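# Place mat cartridge label-up into an empty tray pocket

## Task

Pick up the cartridge lying on the green mat and set it, label facing upward, into any unoccupied pocket of the tray that already holds some cartridges; then open the gripper so it is released.

## Robot and tools

Robot: two six-joint arms, left_arm and right_arm, each with a parallel two-finger gripper and a wrist camera (cam_left_wrist, cam_right_wrist, both 616x616 pixels). Per arm the joint order is always: waist, shoulder, elbow, wrist pitch, wrist yaw, wrist roll, then the finger opening.

Frames: results report each gripper in one shared scene frame whose origin sits on the table surface midway between the arms; +x runs out over the table, +z is up, and left_arm is on the +y side. The names left and right do not refer to image sides. Bases: left_arm at (-0.050, +0.304, 0) m with quat_wxyz (+0.995, 0, 0, -0.100); right_arm at (-0.009, -0.244, 0) m with quat_wxyz (+1.000, 0, 0, -0.002). The reported end_effector_position is the point midway between the finger pads, roughly 1 cm short of the fingertips, and it can be slightly wrong, more so when reaching far. Fingers extend along the gripper's +z and separate along its y.

Command row: every moving call uses one flat row of 14 numbers covering both arms, even if one arm stays put: left_arm's 6 joint angles then its opening, then right_arm's 6 angles then its opening. Joint numbers are absolute target angles in radians (not offsets), same convention as the Joint positions line. Stated ranges: waist -2.618 to 3.054, shoulder 0.000 to 3.142, elbow 0.000 to 3.142, wrist pitch -1.571 to 1.571, wrist yaw -1.571 to 1.571, wrist roll -2.094 to 2.094. Real ends may differ by up to 0.036 rad; a target beyond a range end by more than 0.036 rad (and beyond the current angle) is rejected, and one past the real end is clipped, reported as "joint sent to its limit". Opening is a unitless value in [-1, 1]: +1 fully open (pad gap 0.094 m), -1 closed. Between the extremes the fingers go to where grip_measured would read that value. To hold a part, command about 0.03 below its grip_measured; a smaller margin holds gently. Pads push up to roughly 50-62 N, briefly more at first contact, less on very thin parts.

execute_actions(actions): a list of actions; each action is a table of at most 15 rows, each row 14 numbers and applied for one 1/30 s step; a shorter table repeats its last row for the rest of the 15 steps. An empty list just returns the current state and images.

move(target, speed, blocking): target is one 14-number row of absolute angles and openings. All joints interpolate from their current angles so they finish together, so the hand traces a curve. speed (rad/s, 0.01 to 2, default 0.5) caps the joint with the longest travel. Duration is held between 0.5 and 10 s; longer motions are cut off at 10 s. Finger values are sent at the start. Paths ignore obstacles and the other arm. blocking=false returns after 0.5 s while motion continues; poll with wait(0), and no other motion command is accepted until a result shows it ended (or call stop). The move: line reports the ending (done, off_target, moving, held, fault), limits=held or limits=none, and each arm's joint farthest from target.

wait(seconds): 0 to 10; the arms keep their last command; returns early if a running move ends.

stop(): brakes a running move; needs stopping distance; fingers keep moving.

zoom_image(camera, region): enlarges part of the latest image; region is [x0, y0, x1, y1] in pixels from the top-left, at most 504 by 504.

read_manual(section): returns licence texts only ("licences").

finished_scene(scene): ends the current scene by its number after the robot has held the last command; irreversible; reports success. The cartridge must already be placed and released and stay there.

Motion limits: per step, each joint's target is kept within a lead of its measured angle (waist 0.202, shoulder 0.258, elbow 0.238, wrist pitch 0.573, wrist yaw and roll 0.522 rad), and targets that would shift the gripper more than 70 mm are scaled back, so big changes need several actions. The Joint targets line shows what joints are currently driven toward; resend those values to keep a joint still. "joint command not followed" means a clearance check altered some joint targets; the rest of the row still ran.

Result lines: per-arm pose (position in m, quat_wxyz), Joint positions and Joint velocities (rad, rad/s, plus pad gap in m), grip_measured (on the opening scale, each gripper offset by up to about 1 mm), possible MOTOR HOT warnings (from 75 °C) and FAULT or OVER-TEMPERATURE FAULT lines. At 90 °C an arm halts 10 s; at 100 °C it goes limp and drops. Holding loads heats motors, even while idle.

Avoid: dropping the cartridge, knocking anything off the table, collisions or pressing between the arms, fast impacts and targets set deep past a contact (they push harder). Occasional external tugs on the held part or pushes on loose items may occur, so grip firmly. The robot keeps running during your thinking, holding its last command.

Each tool is called by a JSON object that holds its "fn" and its "kwargs".

## Session

{"fn": "execute_actions", "kwargs": {"actions": []}}

Scene clock: 0.00 s.
left_arm: end_effector_position=(+0.2564, -0.0778, +0.0984) grip_measured=+1.000 end_effector_quat_wxyz=(+0.080, +0.840, +0.535, +0.032) | right_arm: end_effector_position=(+0.3361, -0.3617, +0.1298) grip_measured=+1.000 end_effector_quat_wxyz=(+0.076, +0.243, +0.958, +0.128)
Joint names: [waist, shoulder, elbow, wrist pitch, wrist yaw, wrist roll]
Joint positions: left_arm=[-0.714  2.309  2.185 -1.281 -0.05   1.096  0.094] | right_arm=[-0.466  1.825  1.568 -1.22  -0.284  0.041  0.094]
Joint velocities: left_arm=[-0.002 -0.002 -0.007 -0.022  0.022 -0.037  0.   ] | right_arm=[-0.007  0.007  0.012 -0.081 -0.081  0.037  0.   ]
Joint targets: left_arm=[-0.714 2.286 2.199 -1.279 -0.040 1.095] | right_arm=[-0.466 1.818 1.575 -1.221 -0.289 0.040]

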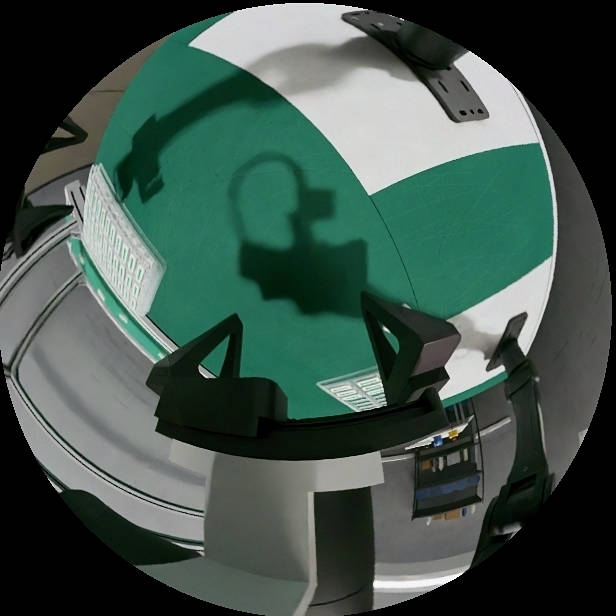

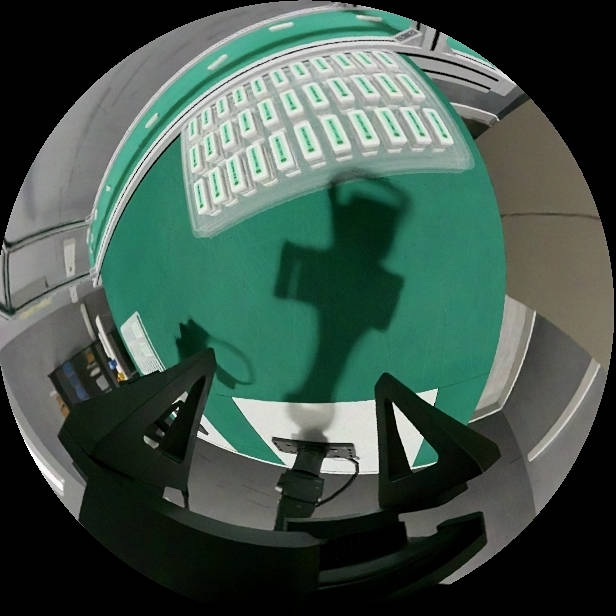

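{"fn": "move", "kwargs": {"target": [-0.1,1.6,1.6,-1.55,0,0,1,-0.466,1.818,1.575,-1.221,-0.289,0.04,1], "speed": 1.0}}

Scene clock: 14.23 s.
left_arm: end_effector_position=(+0.2192, +0.2227, +0.1900) grip_measured=+1.000 end_effector_quat_wxyz=(+0.003, +0.155, +0.988, +0.005) | right_arm: end_effector_position=(+0.3361, -0.3617, +0.1298) grip_measured=+1.000 end_effector_quat_wxyz=(+0.076, +0.243, +0.958, +0.128)
Joint names: [waist, shoulder, elbow, wrist pitch, wrist yaw, wrist roll]
Joint positions: left_arm=[-0.102  1.623  1.607 -1.55  -0.012  0.007  0.094] | right_arm=[-0.466  1.825  1.568 -1.22  -0.284  0.041  0.094]
Joint velocities: left_arm=[-0.032  0.002 -0.002 -0.007 -0.022  0.022  0.   ] | right_arm=[ 0.007 -0.007 -0.007  0.051 -0.007  0.022  0.   ]
Joint targets: left_arm=[-0.100 1.600 1.600 -1.550 -0.000 -0.000] | right_arm=[-0.466 1.818 1.575 -1.221 -0.289 0.040]
move: off_target (left_arm); limits=none; left_arm: farthest joint: the shoulder, 0.023 radians from its target (0.709 radians at the start); right_arm: farthest joint: the shoulder, 0.007 radians from its target (0.007 radians at the start)

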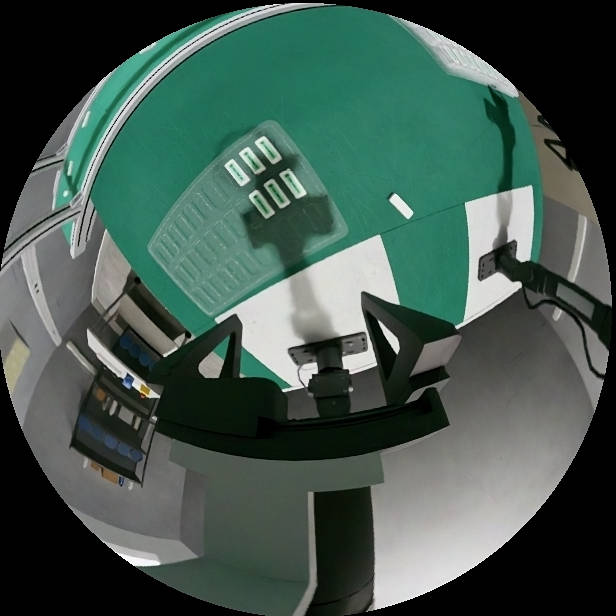

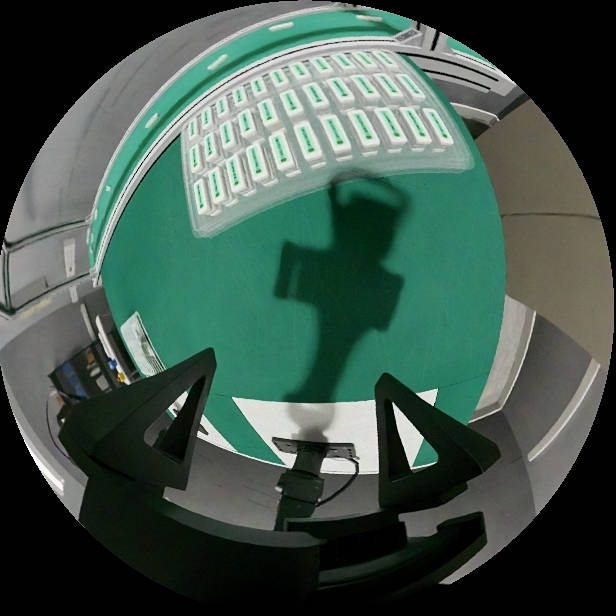

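{"fn": "zoom_image", "kwargs": {"camera": "cam_left_wrist", "region": [130,100,450,330]}}

{"fn": "zoom_image", "kwargs": {"camera": "cam_left_wrist", "region": [370,180,430,230]}}

Region (130, 100, 450, 330) of cam_left_wrist's 616x616 image, scaled by 1.575, with more detail than that image has; it fills the top 362 rows of this view, and the rest is white.

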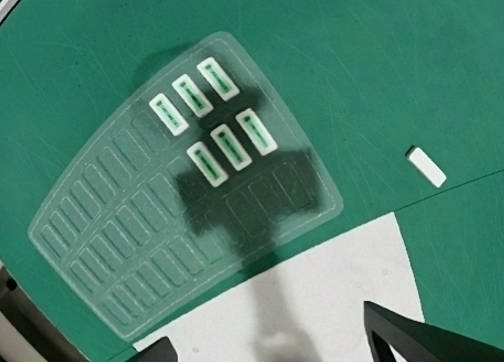

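Region (370, 180, 430, 230) of cam_left_wrist's 616x616 image, scaled by 8.400, with more detail than that image has.

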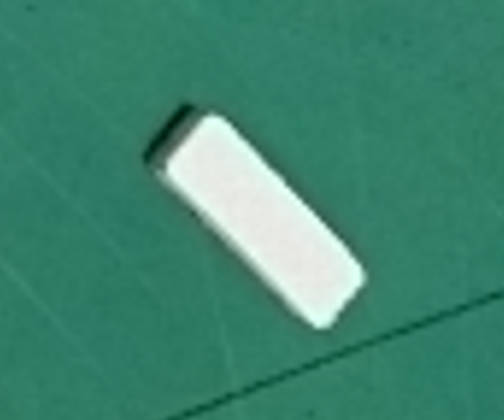

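{"fn": "move", "kwargs": {"target": [-0.587,1.555,1.195,-1.195,0,0,1,0.3,1.565,1.195,-1.195,0,0,1], "speed": 1.0}}

Scene clock: 28.90 s.
left_arm: end_effector_position=(+0.1401, +0.1168, +0.0961) grip_measured=+1.000 end_effector_quat_wxyz=(-0.015, +0.386, +0.923, +0.009) | right_arm: end_effector_position=(+0.2478, -0.1621, +0.0970) grip_measured=+1.000 end_effector_quat_wxyz=(-0.012, -0.144, +0.989, +0.003)
Joint names: [waist, shoulder, elbow, wrist pitch, wrist yaw, wrist roll]
Joint positions: left_arm=[-0.584  1.592  1.2   -1.213 -0.006  0.006  0.094] | right_arm=[ 0.301  1.593  1.205 -1.205 -0.01   0.008  0.094]
Joint velocities: left_arm=[-0.012 -0.002 -0.002  0.051 -0.022 -0.066  0.   ] | right_arm=[ 0.002  0.002 -0.007 -0.051  0.022 -0.022  0.   ]
Joint targets: left_arm=[-0.587 1.555 1.195 -1.195 0.000 -0.000] | right_arm=[0.300 1.565 1.195 -1.195 0.000 0.000]
move: off_target (left_arm, right_arm); limits=none; left_arm: farthest joint: the shoulder, 0.037 radians from its target (0.068 radians at the start); right_arm: farthest joint: the shoulder, 0.028 radians from its target (0.260 radians at the start)

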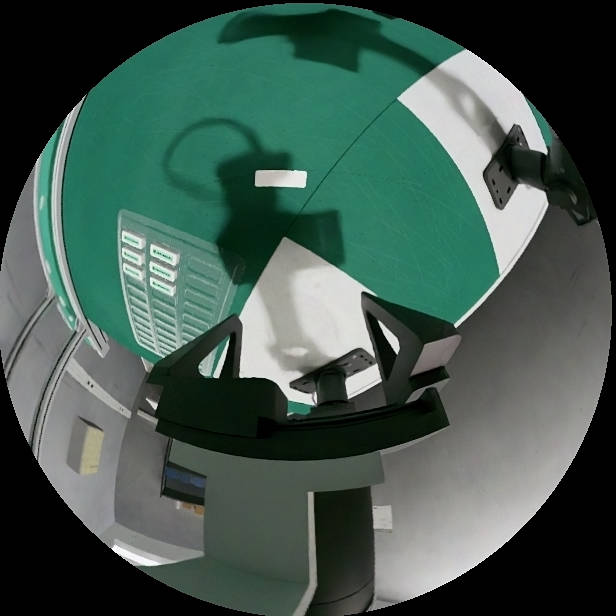

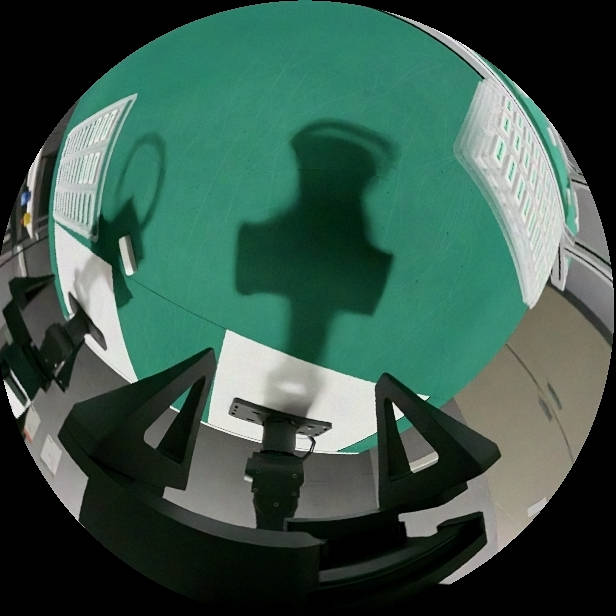

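{"fn": "zoom_image", "kwargs": {"camera": "cam_right_wrist", "region": [90,220,170,290]}}

{"fn": "zoom_image", "kwargs": {"camera": "cam_left_wrist", "region": [100,150,330,380]}}

Region (90, 220, 170, 290) of cam_right_wrist's 616x616 image, scaled by 6.300, with more detail than that image has; it fills the top 441 rows of this view, and the rest is white.

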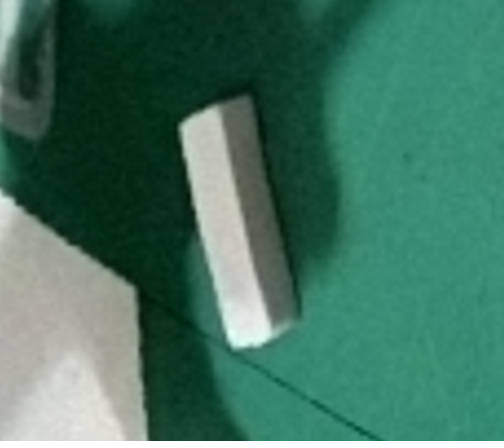

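Region (100, 150, 330, 380) of cam_left_wrist's 616x616 image, scaled by 2.191, with more detail than that image has.

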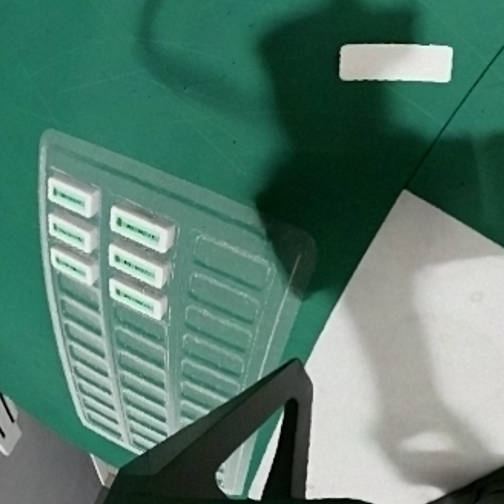

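{"fn": "move", "kwargs": {"target": [0.5,1.41,0.503,0.929,1.086,0,0,0.979,1.945,1.505,-1.114,0,1.98,0.5], "speed": 1.2}}

Scene clock: 55.70 s.
left_arm: end_effector_position=(+0.3166, +0.2514, +0.2174) grip_measured=+0.003 end_effector_quat_wxyz=(+0.649, +0.267, +0.658, -0.272) | right_arm: end_effector_position=(+0.1909, +0.0553, +0.0652) grip_measured=+0.502 end_effector_quat_wxyz=(-0.005, +0.478, +0.878, +0.001)
Joint names: [waist, shoulder, elbow, wrist pitch, wrist yaw, wrist roll]
Joint positions: left_arm=[0.494 1.44  0.512 0.91  1.076 0.005 0.047] | right_arm=[ 0.977  1.931  1.483 -1.122 -0.009  1.971  0.071]
Joint velocities: left_arm=[-0.012 -0.002  0.007 -0.007  0.007 -0.037 -0.001] | right_arm=[-0.002 -0.017  0.002  0.051 -0.007 -0.007 -0.   ]
Joint targets: left_arm=[0.500 1.410 0.503 0.929 1.086 0.000] | right_arm=[0.979 1.945 1.505 -1.114 -0.000 1.980]
move: off_target (left_arm, right_arm); limits=none; left_arm: farthest joint: the shoulder, 0.030 radians from its target (0.182 radians at the start); right_arm: farthest joint: the elbow, 0.022 radians from its target (0.300 radians at the start)

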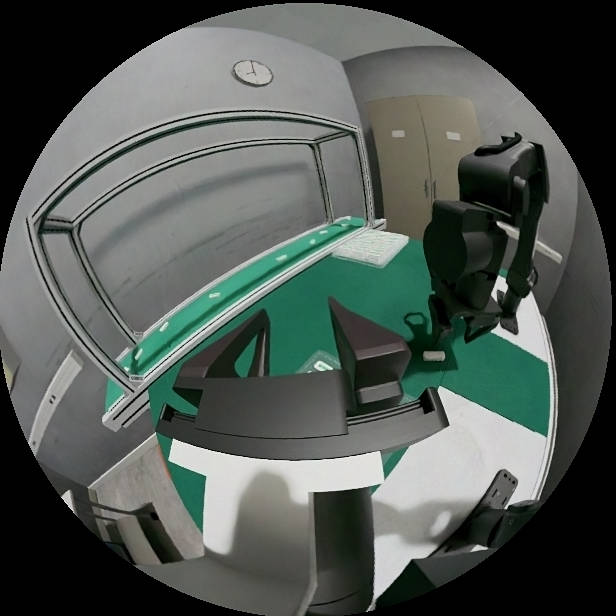

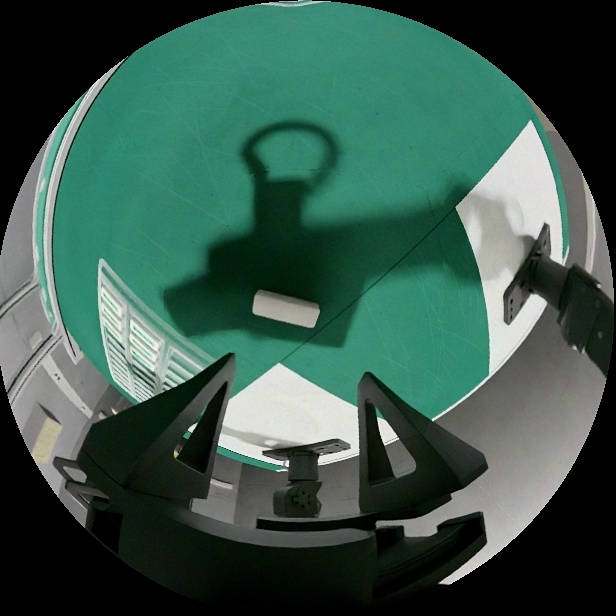

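{"fn": "move", "kwargs": {"target": [0.5,1.41,0.503,0.929,1.086,0,0,0.967,2.025,1.443,-1.003,0,2.015,0.5], "speed": 0.4}}

{"fn": "zoom_image", "kwargs": {"camera": "cam_right_wrist", "region": [200,280,400,430]}}

Scene clock: 60.47 s.
left_arm: end_effector_position=(+0.3165, +0.2514, +0.2175) grip_measured=+0.003 end_effector_quat_wxyz=(+0.649, +0.267, +0.658, -0.272) | right_arm: end_effector_position=(+0.1967, +0.0638, +0.0261) grip_measured=+0.502 end_effector_quat_wxyz=(-0.005, +0.494, +0.870, -0.006)
Joint names: [waist, shoulder, elbow, wrist pitch, wrist yaw, wrist roll]
Joint positions: left_arm=[0.494 1.44  0.512 0.91  1.076 0.005 0.047] | right_arm=[ 0.977  2.02   1.449 -1.012 -0.009  2.007  0.071]
Joint velocities: left_arm=[-0.012  0.007  0.002  0.007 -0.037  0.007  0.001] | right_arm=[-0.012 -0.007  0.022  0.051 -0.007  0.022  0.001]
Joint targets: left_arm=[0.500 1.410 0.503 0.929 1.086 0.000] | right_arm=[0.967 2.025 1.443 -1.003 -0.000 2.015]
move: off_target (left_arm); limits=none; left_arm: farthest joint: the shoulder, 0.030 radians from its target (0.030 radians at the start); right_arm: farthest joint: the waist, 0.010 radians from its target (0.010 radians at the start)

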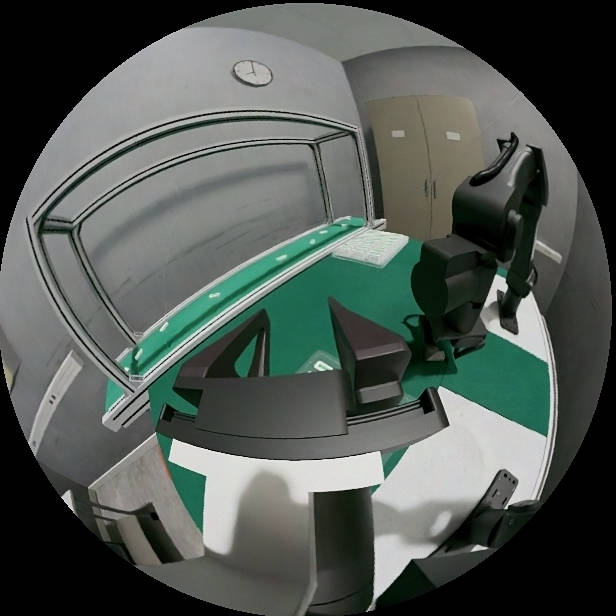

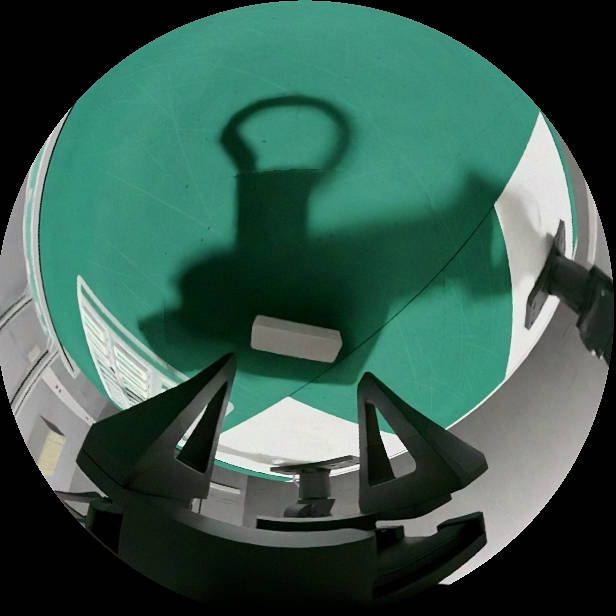

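Region (200, 280, 400, 430) of cam_right_wrist's 616x616 image, scaled by 2.520, with more detail than that image has; it fills the top 378 rows of this view, and the rest is white.

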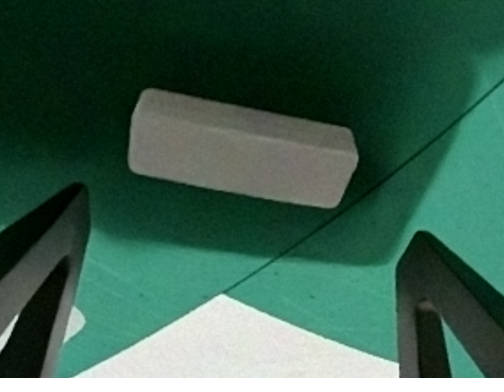

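{"fn": "execute_actions", "kwargs": {"actions": [[[0.5,1.41,0.503,0.929,1.086,0,0,0.948,2.025,1.443,-1.003,0,2.015,0.5]],[[0.5,1.41,0.503,0.929,1.086,0,0,0.948,2.035,1.443,-0.997,0,2.015,0.5],[0.5,1.41,0.503,0.929,1.086,0,0,0.948,2.04,1.443,-0.993,0,2.015,0.5],[0.5,1.41,0.503,0.929,1.086,0,0,0.948,2.045,1.443,-0.99,0,2.015,0.5],[0.5,1.41,0.503,0.929,1.086,0,0,0.948,2.05,1.443,-0.985,0,2.015,0.5],[0.5,1.41,0.503,0.929,1.086,0,0,0.948,2.055,1.443,-0.98,0,2.015,0.5]]]}}

{"fn": "zoom_image", "kwargs": {"camera": "cam_right_wrist", "region": [200,280,400,430]}}

{"fn": "zoom_image", "kwargs": {"camera": "cam_left_wrist", "region": [400,310,500,390]}}

Scene clock: 70.53 s.
left_arm: end_effector_position=(+0.3165, +0.2514, +0.2175) grip_measured=+0.003 end_effector_quat_wxyz=(+0.649, +0.267, +0.658, -0.272) | right_arm: end_effector_position=(+0.2065, +0.0611, +0.0177) grip_measured=+0.502 end_effector_quat_wxyz=(-0.005, +0.505, +0.863, -0.006)
Joint names: [waist, shoulder, elbow, wrist pitch, wrist yaw, wrist roll]
Joint positions: left_arm=[0.494 1.44  0.512 0.91  1.076 0.005 0.047] | right_arm=[ 0.951  2.043  1.449 -0.989 -0.009  2.007  0.071]
Joint velocities: left_arm=[-0.012  0.012 -0.012 -0.022 -0.022 -0.066  0.   ] | right_arm=[-0.007 -0.002  0.007  0.007  0.007  0.037 -0.001]
Joint targets: left_arm=[0.500 1.410 0.503 0.929 1.086 0.000] | right_arm=[0.948 2.055 1.443 -0.980 -0.000 2.015]

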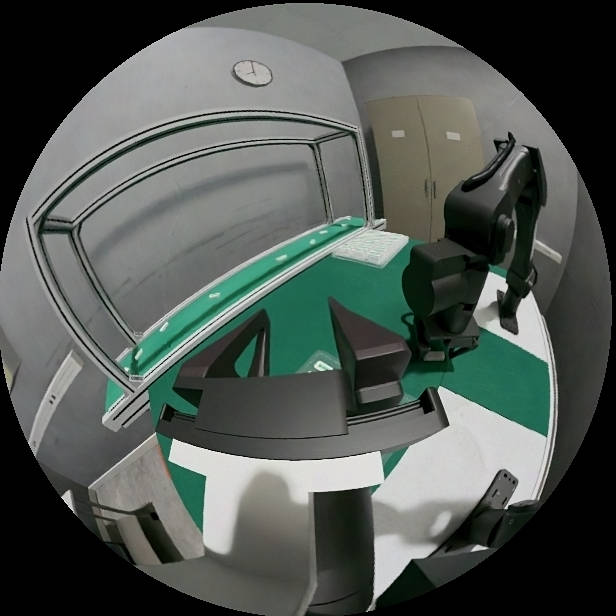

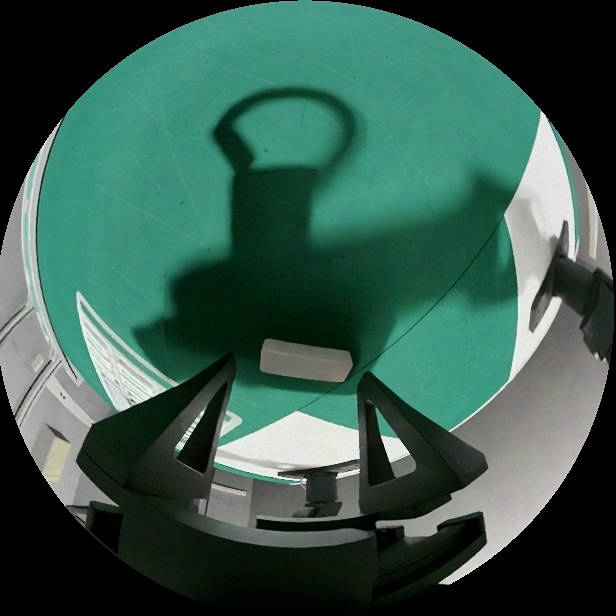

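Region (200, 280, 400, 430) of cam_right_wrist's 616x616 image, scaled by 2.520, with more detail than that image has; it fills the top 378 rows of this view, and the rest is white.

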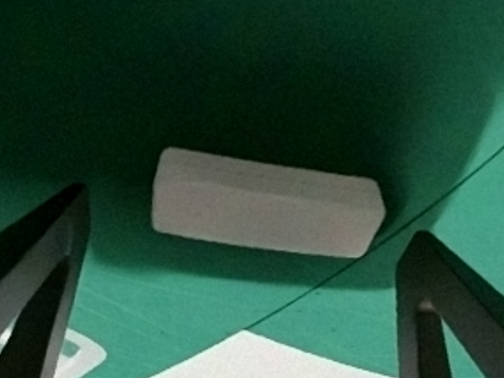

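Region (400, 310, 500, 390) of cam_left_wrist's 616x616 image, scaled by 5.040, with more detail than that image has; it fills the top 403 rows of this view, and the rest is white.

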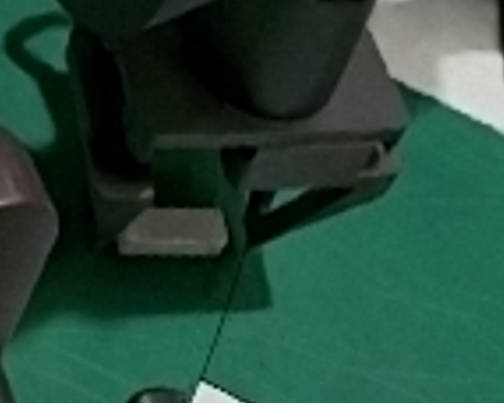

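{"fn": "execute_actions", "kwargs": {"actions": [[[0.5,1.41,0.503,0.929,1.086,0,0,0.948,2.06,1.443,-0.98,0,2.015,0.3],[0.5,1.41,0.503,0.929,1.086,0,0,0.948,2.065,1.443,-0.98,0,2.015,0.3],[0.5,1.41,0.503,0.929,1.086,0,0,0.948,2.07,1.443,-0.98,0,2.015,0.3],[0.5,1.41,0.503,0.929,1.086,0,0,0.948,2.075,1.443,-0.98,0,2.015,0.3]]]}}

{"fn": "zoom_image", "kwargs": {"camera": "cam_right_wrist", "region": [200,280,400,430]}}

{"fn": "zoom_image", "kwargs": {"camera": "cam_left_wrist", "region": [400,310,500,390]}}

Scene clock: 74.00 s.
left_arm: end_effector_position=(+0.3165, +0.2514, +0.2175) grip_measured=+0.003 end_effector_quat_wxyz=(+0.649, +0.267, +0.658, -0.272) | right_arm: end_effector_position=(+0.2056, +0.0598, +0.0109) grip_measured=+0.302 end_effector_quat_wxyz=(-0.006, +0.505, +0.863, -0.015)
Joint names: [waist, shoulder, elbow, wrist pitch, wrist yaw, wrist roll]
Joint positions: left_arm=[0.494 1.44  0.512 0.91  1.076 0.005 0.047] | right_arm=[ 0.951  2.063  1.449 -0.987 -0.009  2.007  0.061]
Joint velocities: left_arm=[ 0.012 -0.017  0.012 -0.022 -0.022 -0.007 -0.   ] | right_arm=[-0.007 -0.017 -0.022  0.007  0.007 -0.022 -0.001]
Joint targets: left_arm=[0.500 1.410 0.503 0.929 1.086 0.000] | right_arm=[0.948 2.075 1.443 -0.980 0.000 2.015]

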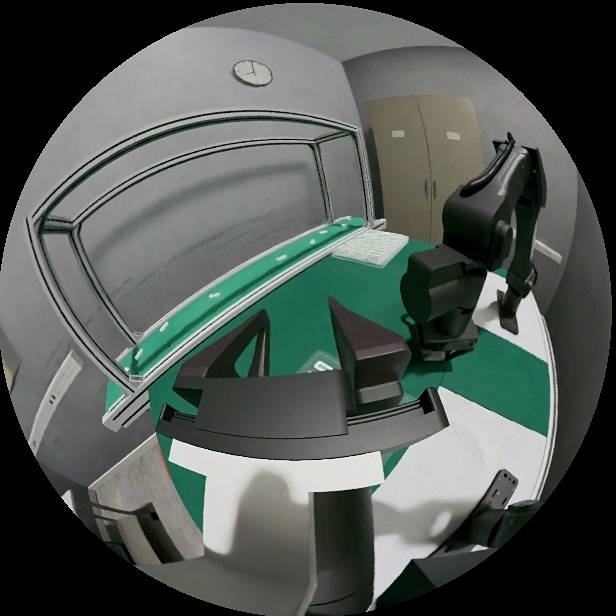

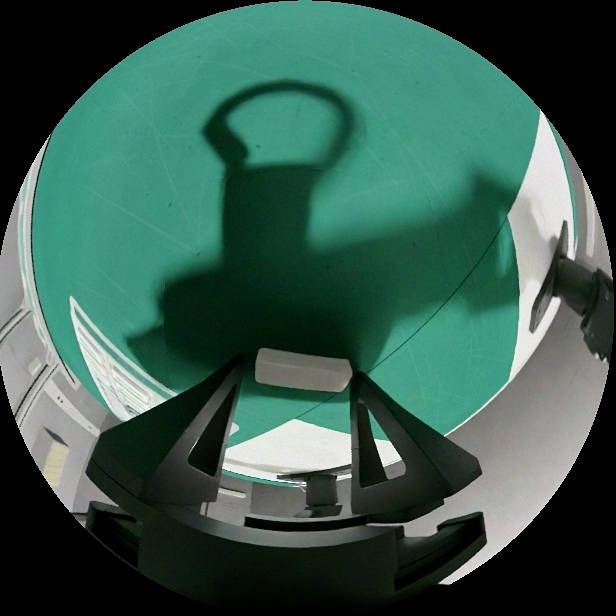

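Region (200, 280, 400, 430) of cam_right_wrist's 616x616 image, scaled by 2.520, with more detail than that image has; it fills the top 378 rows of this view, and the rest is white.

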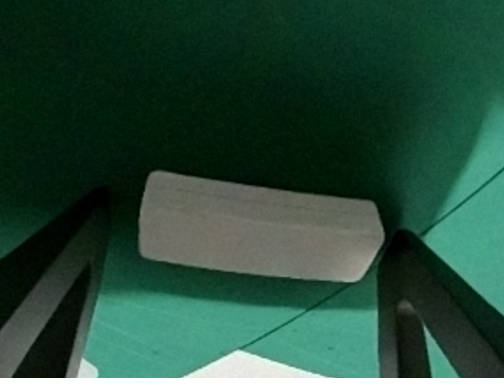

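Region (400, 310, 500, 390) of cam_left_wrist's 616x616 image, scaled by 5.040, with more detail than that image has; it fills the top 403 rows of this view, and the rest is white.

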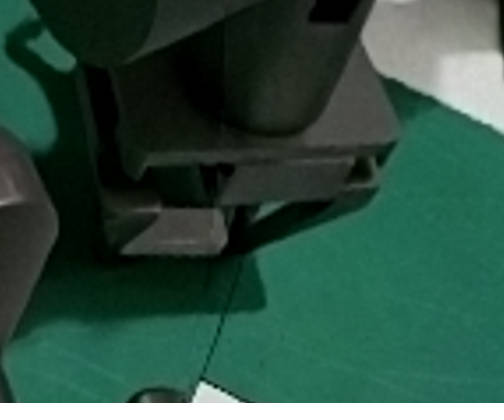

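{"fn": "execute_actions", "kwargs": {"actions": [[[0.5,1.41,0.503,0.929,1.086,0,0,0.948,2.08,1.443,-0.975,0,2.015,0.3],[0.5,1.41,0.503,0.929,1.086,0,0,0.948,2.082,1.443,-0.97,0,2.015,0.28],[0.5,1.41,0.503,0.929,1.086,0,0,0.948,2.082,1.443,-0.97,0,2.015,0.25],[0.5,1.41,0.503,0.929,1.086,0,0,0.948,2.082,1.443,-0.97,0,2.015,0.22],[0.5,1.41,0.503,0.929,1.086,0,0,0.948,2.082,1.443,-0.97,0,2.015,0.19],[0.5,1.41,0.503,0.929,1.086,0,0,0.948,2.082,1.443,-0.97,0,2.015,0.16],[0.5,1.41,0.503,0.929,1.086,0,0,0.948,2.082,1.443,-0.97,0,2.015,0.13],[0.5,1.41,0.503,0.929,1.086,0,0,0.948,2.082,1.443,-0.97,0,2.015,0.1],[0.5,1.41,0.503,0.929,1.086,0,0,0.948,2.082,1.443,-0.97,0,2.015,0.07],[0.5,1.41,0.503,0.929,1.086,0,0,0.948,2.082,1.443,-0.97,0,2.015,0.04],[0.5,1.41,0.503,0.929,1.086,0,0,0.948,2.082,1.443,-0.97,0,2.015,0.01],[0.5,1.41,0.503,0.929,1.086,0,0,0.948,2.082,1.443,-0.97,0,2.015,-0.02]]]}}

{"fn": "wait", "kwargs": {"seconds": 0.3}}

{"fn": "zoom_image", "kwargs": {"camera": "cam_right_wrist", "region": [200,280,400,430]}}

Scene clock: 80.33 s.
left_arm: end_effector_position=(+0.3165, +0.2514, +0.2175) grip_measured=+0.003 end_effector_quat_wxyz=(+0.649, +0.267, +0.658, -0.272) | right_arm: end_effector_position=(+0.2069, +0.0615, +0.0108) grip_measured=-0.009 end_effector_quat_wxyz=(-0.006, +0.505, +0.863, -0.011)
Joint names: [waist, shoulder, elbow, wrist pitch, wrist yaw, wrist roll]
Joint positions: left_arm=[0.494 1.44  0.512 0.91  1.076 0.005 0.047] | right_arm=[ 0.951  2.063  1.449 -0.979 -0.009  2.007  0.047]
Joint velocities: left_arm=[-0.002  0.017  0.002  0.007 -0.066  0.051 -0.   ] | right_arm=[ 0.017  0.017 -0.017 -0.037 -0.022 -0.007 -0.001]
Joint targets: left_arm=[0.500 1.410 0.503 0.929 1.086 -0.000] | right_arm=[0.948 2.082 1.443 -0.970 -0.000 2.015]

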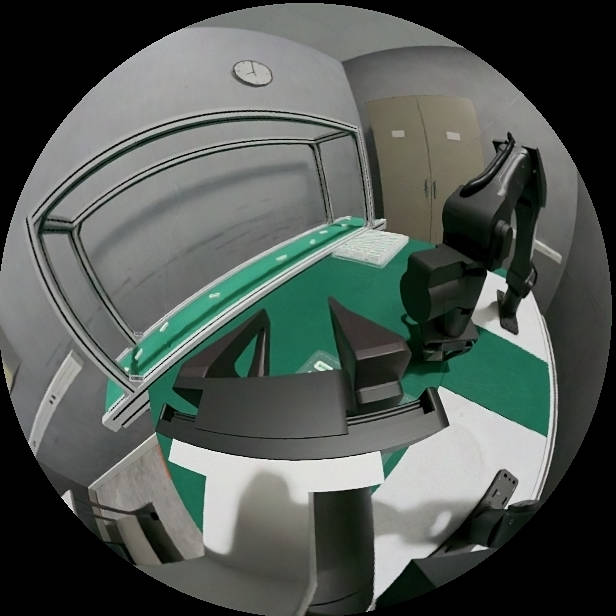

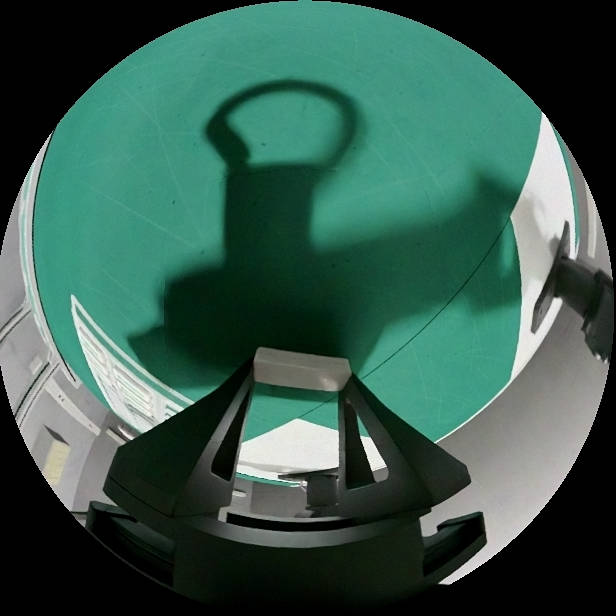

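Scene clock: 80.63 s.
left_arm: end_effector_position=(+0.3165, +0.2514, +0.2175) grip_measured=+0.003 end_effector_quat_wxyz=(+0.649, +0.267, +0.658, -0.272) | right_arm: end_effector_position=(+0.2069, +0.0615, +0.0108) grip_measured=-0.009 end_effector_quat_wxyz=(-0.006, +0.505, +0.863, -0.011)
Joint names: [waist, shoulder, elbow, wrist pitch, wrist yaw, wrist roll]
Joint positions: left_arm=[0.494 1.44  0.512 0.91  1.076 0.005 0.047] | right_arm=[ 0.951  2.063  1.449 -0.979 -0.009  2.007  0.047]
Joint velocities: left_arm=[ 0.007 -0.022  0.007 -0.095  0.037 -0.022 -0.001] | right_arm=[ 0.007 -0.017 -0.002 -0.125 -0.037  0.051  0.   ]
Joint targets: left_arm=[0.500 1.410 0.503 0.929 1.086 0.000] | right_arm=[0.948 2.082 1.443 -0.970 -0.000 2.015]
wait: 0.30 s; at rest by 0.17 s

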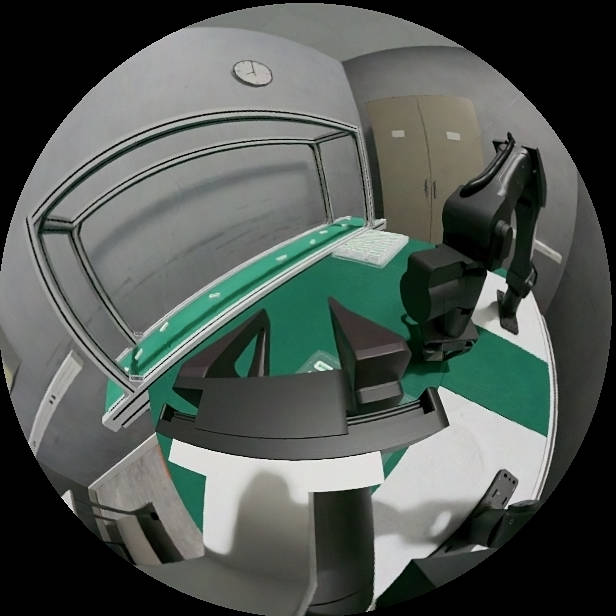

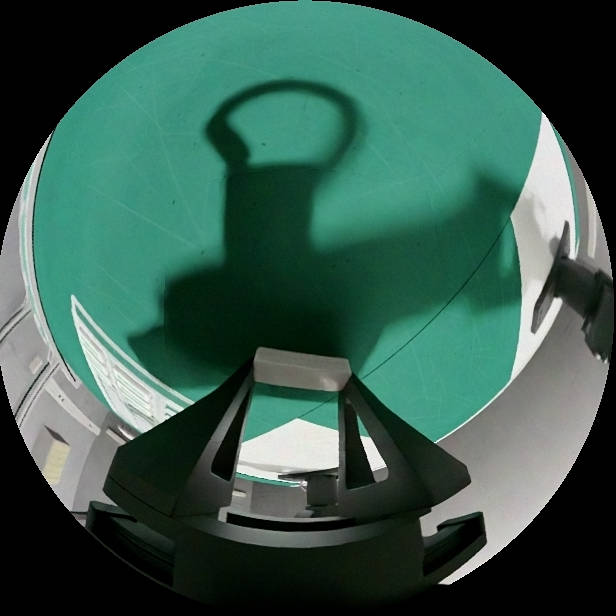

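Region (200, 280, 400, 430) of cam_right_wrist's 616x616 image, scaled by 2.520, with more detail than that image has; it fills the top 378 rows of this view, and the rest is white.

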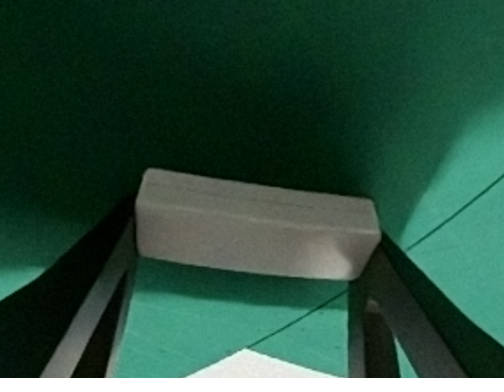

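{"fn": "move", "kwargs": {"target": [0.5,1.41,0.503,0.929,1.086,0,0,0.948,1.9,1.443,-1.05,0,2.015,-0.045], "speed": 0.3}}

{"fn": "move", "kwargs": {"target": [0.5,1.41,0.503,0.929,1.086,0,0,0.428,1.21,0.36,0.878,-1.153,1.563,-0.045], "speed": 1.0}}

Scene clock: 85.33 s.
left_arm: end_effector_position=(+0.3165, +0.2514, +0.2175) grip_measured=+0.003 end_effector_quat_wxyz=(+0.649, +0.267, +0.658, -0.272) | right_arm: end_effector_position=(+0.2065, +0.0610, +0.0608) grip_measured=-0.025 end_effector_quat_wxyz=(-0.001, +0.505, +0.862, +0.035)
Joint names: [waist, shoulder, elbow, wrist pitch, wrist yaw, wrist roll]
Joint positions: left_arm=[0.494 1.44  0.512 0.91  1.076 0.005 0.047] | right_arm=[ 0.951  1.921  1.449 -1.029 -0.009  2.007  0.046]
Joint velocities: left_arm=[-0.007 -0.022 -0.027 -0.051 -0.051 -0.051 -0.   ] | right_arm=[-0.007 -0.012  0.007  0.037  0.037 -0.051 -0.001]
Joint targets: left_arm=[0.500 1.410 0.503 0.929 1.086 -0.000] | right_arm=[0.948 1.900 1.443 -1.050 0.000 2.015]
move: off_target (left_arm, right_arm); limits=none; left_arm: farthest joint: the shoulder, 0.030 radians from its target (0.030 radians at the start); right_arm: farthest joint: the shoulder, 0.021 radians from its target (0.163 radians at the start)

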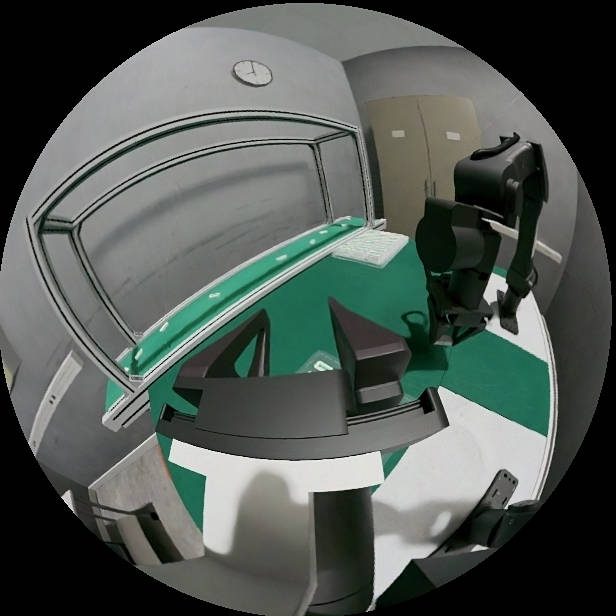

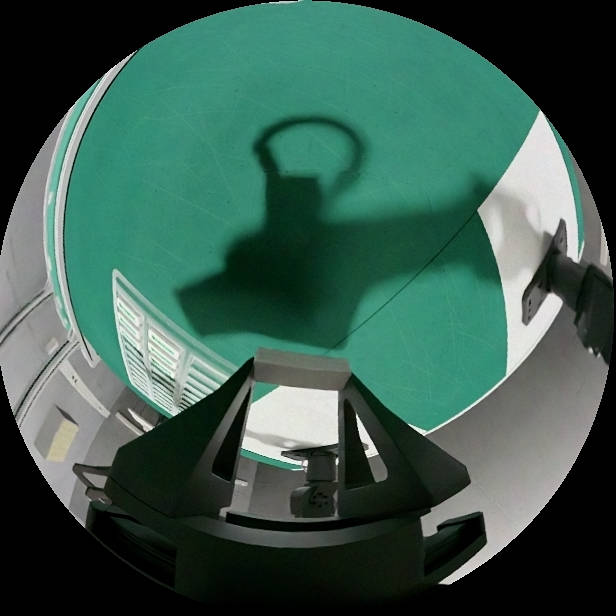

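Scene clock: 88.17 s.
left_arm: end_effector_position=(+0.3165, +0.2514, +0.2175) grip_measured=+0.003 end_effector_quat_wxyz=(+0.649, +0.267, +0.658, -0.272) | right_arm: end_effector_position=(+0.1785, +0.0228, +0.2198) grip_measured=-0.025 end_effector_quat_wxyz=(-0.004, +0.000, +0.707, +0.707)
Joint names: [waist, shoulder, elbow, wrist pitch, wrist yaw, wrist roll]
Joint positions: left_arm=[0.494 1.44  0.512 0.91  1.076 0.005 0.047] | right_arm=[ 0.437  1.236  0.369  0.865 -1.142  1.575  0.046]
Joint velocities: left_arm=[-0.022 -0.017  0.007  0.022 -0.007  0.007  0.   ] | right_arm=[-0.007  0.002 -0.037  0.022 -0.007 -0.007  0.001]
Joint targets: left_arm=[0.500 1.410 0.503 0.929 1.086 0.000] | right_arm=[0.428 1.210 0.360 0.878 -1.153 1.563]
move: off_target (left_arm, right_arm); limits=none; left_arm: farthest joint: the shoulder, 0.030 radians from its target (0.030 radians at the start); right_arm: farthest joint: the shoulder, 0.026 radians from its target (0.711 radians at the start)

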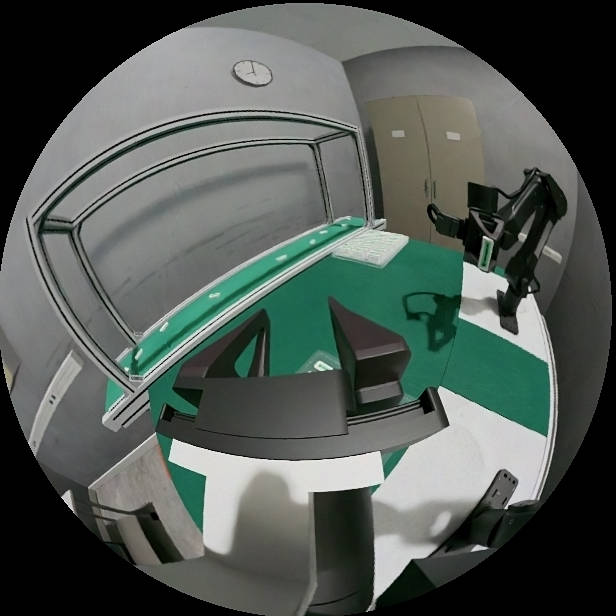

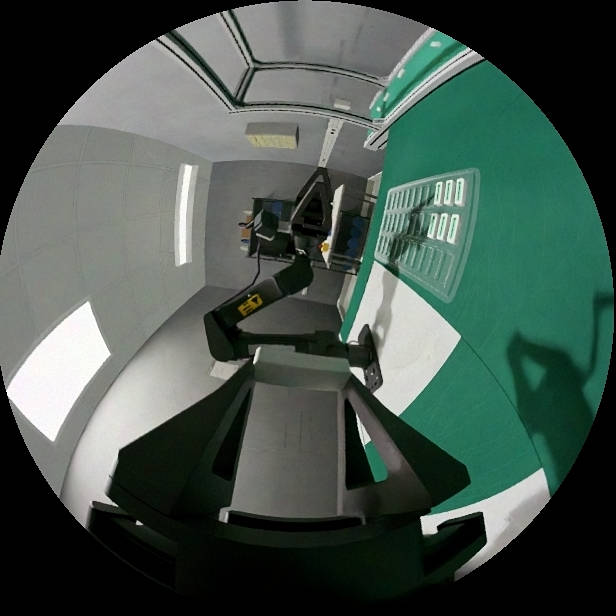

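{"fn": "move", "kwargs": {"target": [-0.043,1.35,0.453,0.935,1.342,0,-0.2,0.428,1.21,0.36,0.878,-1.153,1.563,-0.055], "speed": 0.6}}

Scene clock: 92.50 s.
left_arm: end_effector_position=(+0.1803, +0.0702, +0.2202) grip_measured=-0.197 end_effector_quat_wxyz=(+0.502, +0.502, +0.498, -0.499) | right_arm: end_effector_position=(+0.1784, +0.0228, +0.2198) grip_measured=-0.025 end_effector_quat_wxyz=(-0.004, +0.000, +0.707, +0.707)
Joint names: [waist, shoulder, elbow, wrist pitch, wrist yaw, wrist roll]
Joint positions: left_arm=[-0.038  1.378  0.462  0.919  1.332  0.005  0.038] | right_arm=[ 0.437  1.236  0.369  0.866 -1.143  1.575  0.046]
Joint velocities: left_arm=[ 0.007  0.002 -0.012 -0.051 -0.037 -0.037  0.   ] | right_arm=[-0.007  0.007 -0.022 -0.037  0.051 -0.007 -0.001]
Joint targets: left_arm=[-0.043 1.350 0.453 0.935 1.342 -0.000] | right_arm=[0.428 1.210 0.360 0.878 -1.153 1.563]
move: off_target (left_arm, right_arm); limits=none; left_arm: farthest joint: the shoulder, 0.028 radians from its target (0.090 radians at the start); right_arm: farthest joint: the shoulder, 0.026 radians from its target (0.026 radians at the start)

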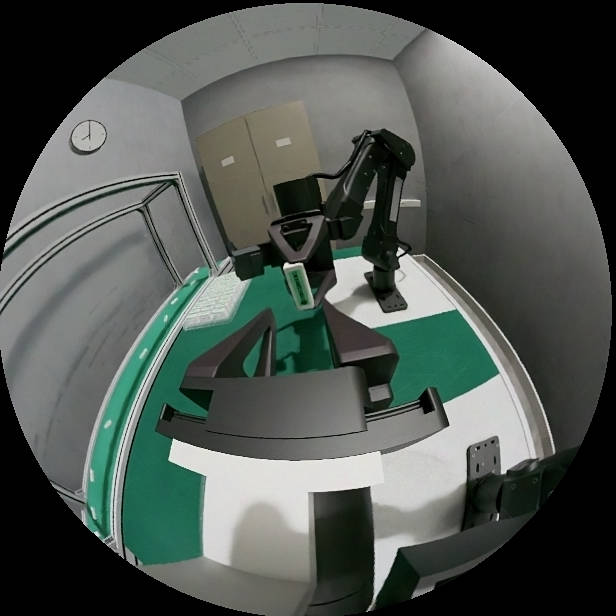

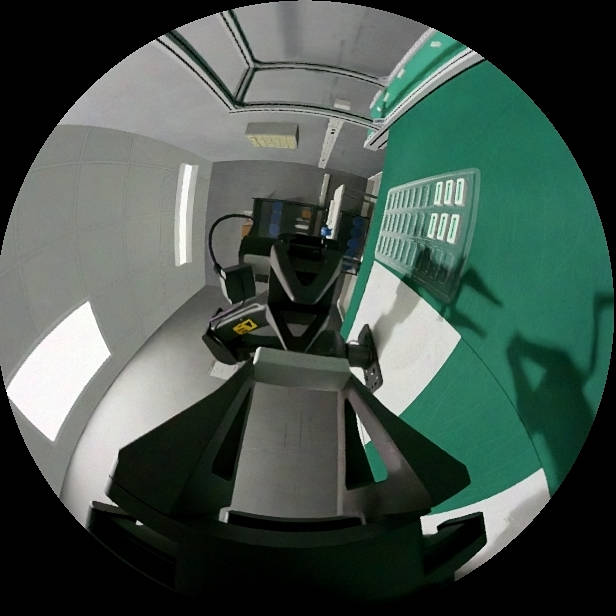

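{"fn": "zoom_image", "kwargs": {"camera": "cam_right_wrist", "region": [220,220,400,400]}}

{"fn": "zoom_image", "kwargs": {"camera": "cam_left_wrist", "region": [230,200,380,350]}}

Region (220, 220, 400, 400) of cam_right_wrist's 616x616 image, scaled by 2.800, with more detail than that image has.

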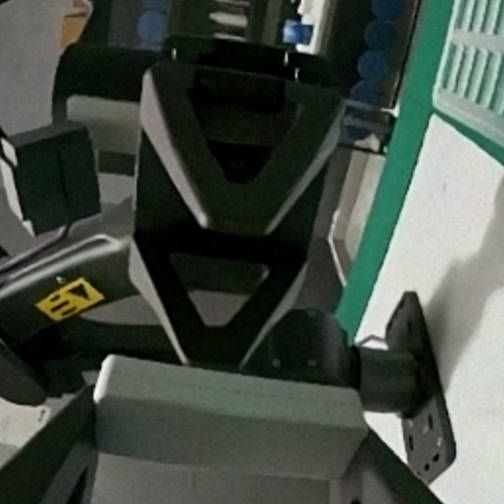

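Region (230, 200, 380, 350) of cam_left_wrist's 616x616 image, scaled by 3.360, with more detail than that image has.

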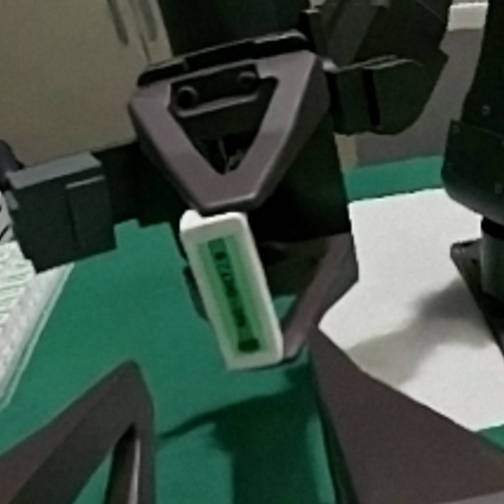

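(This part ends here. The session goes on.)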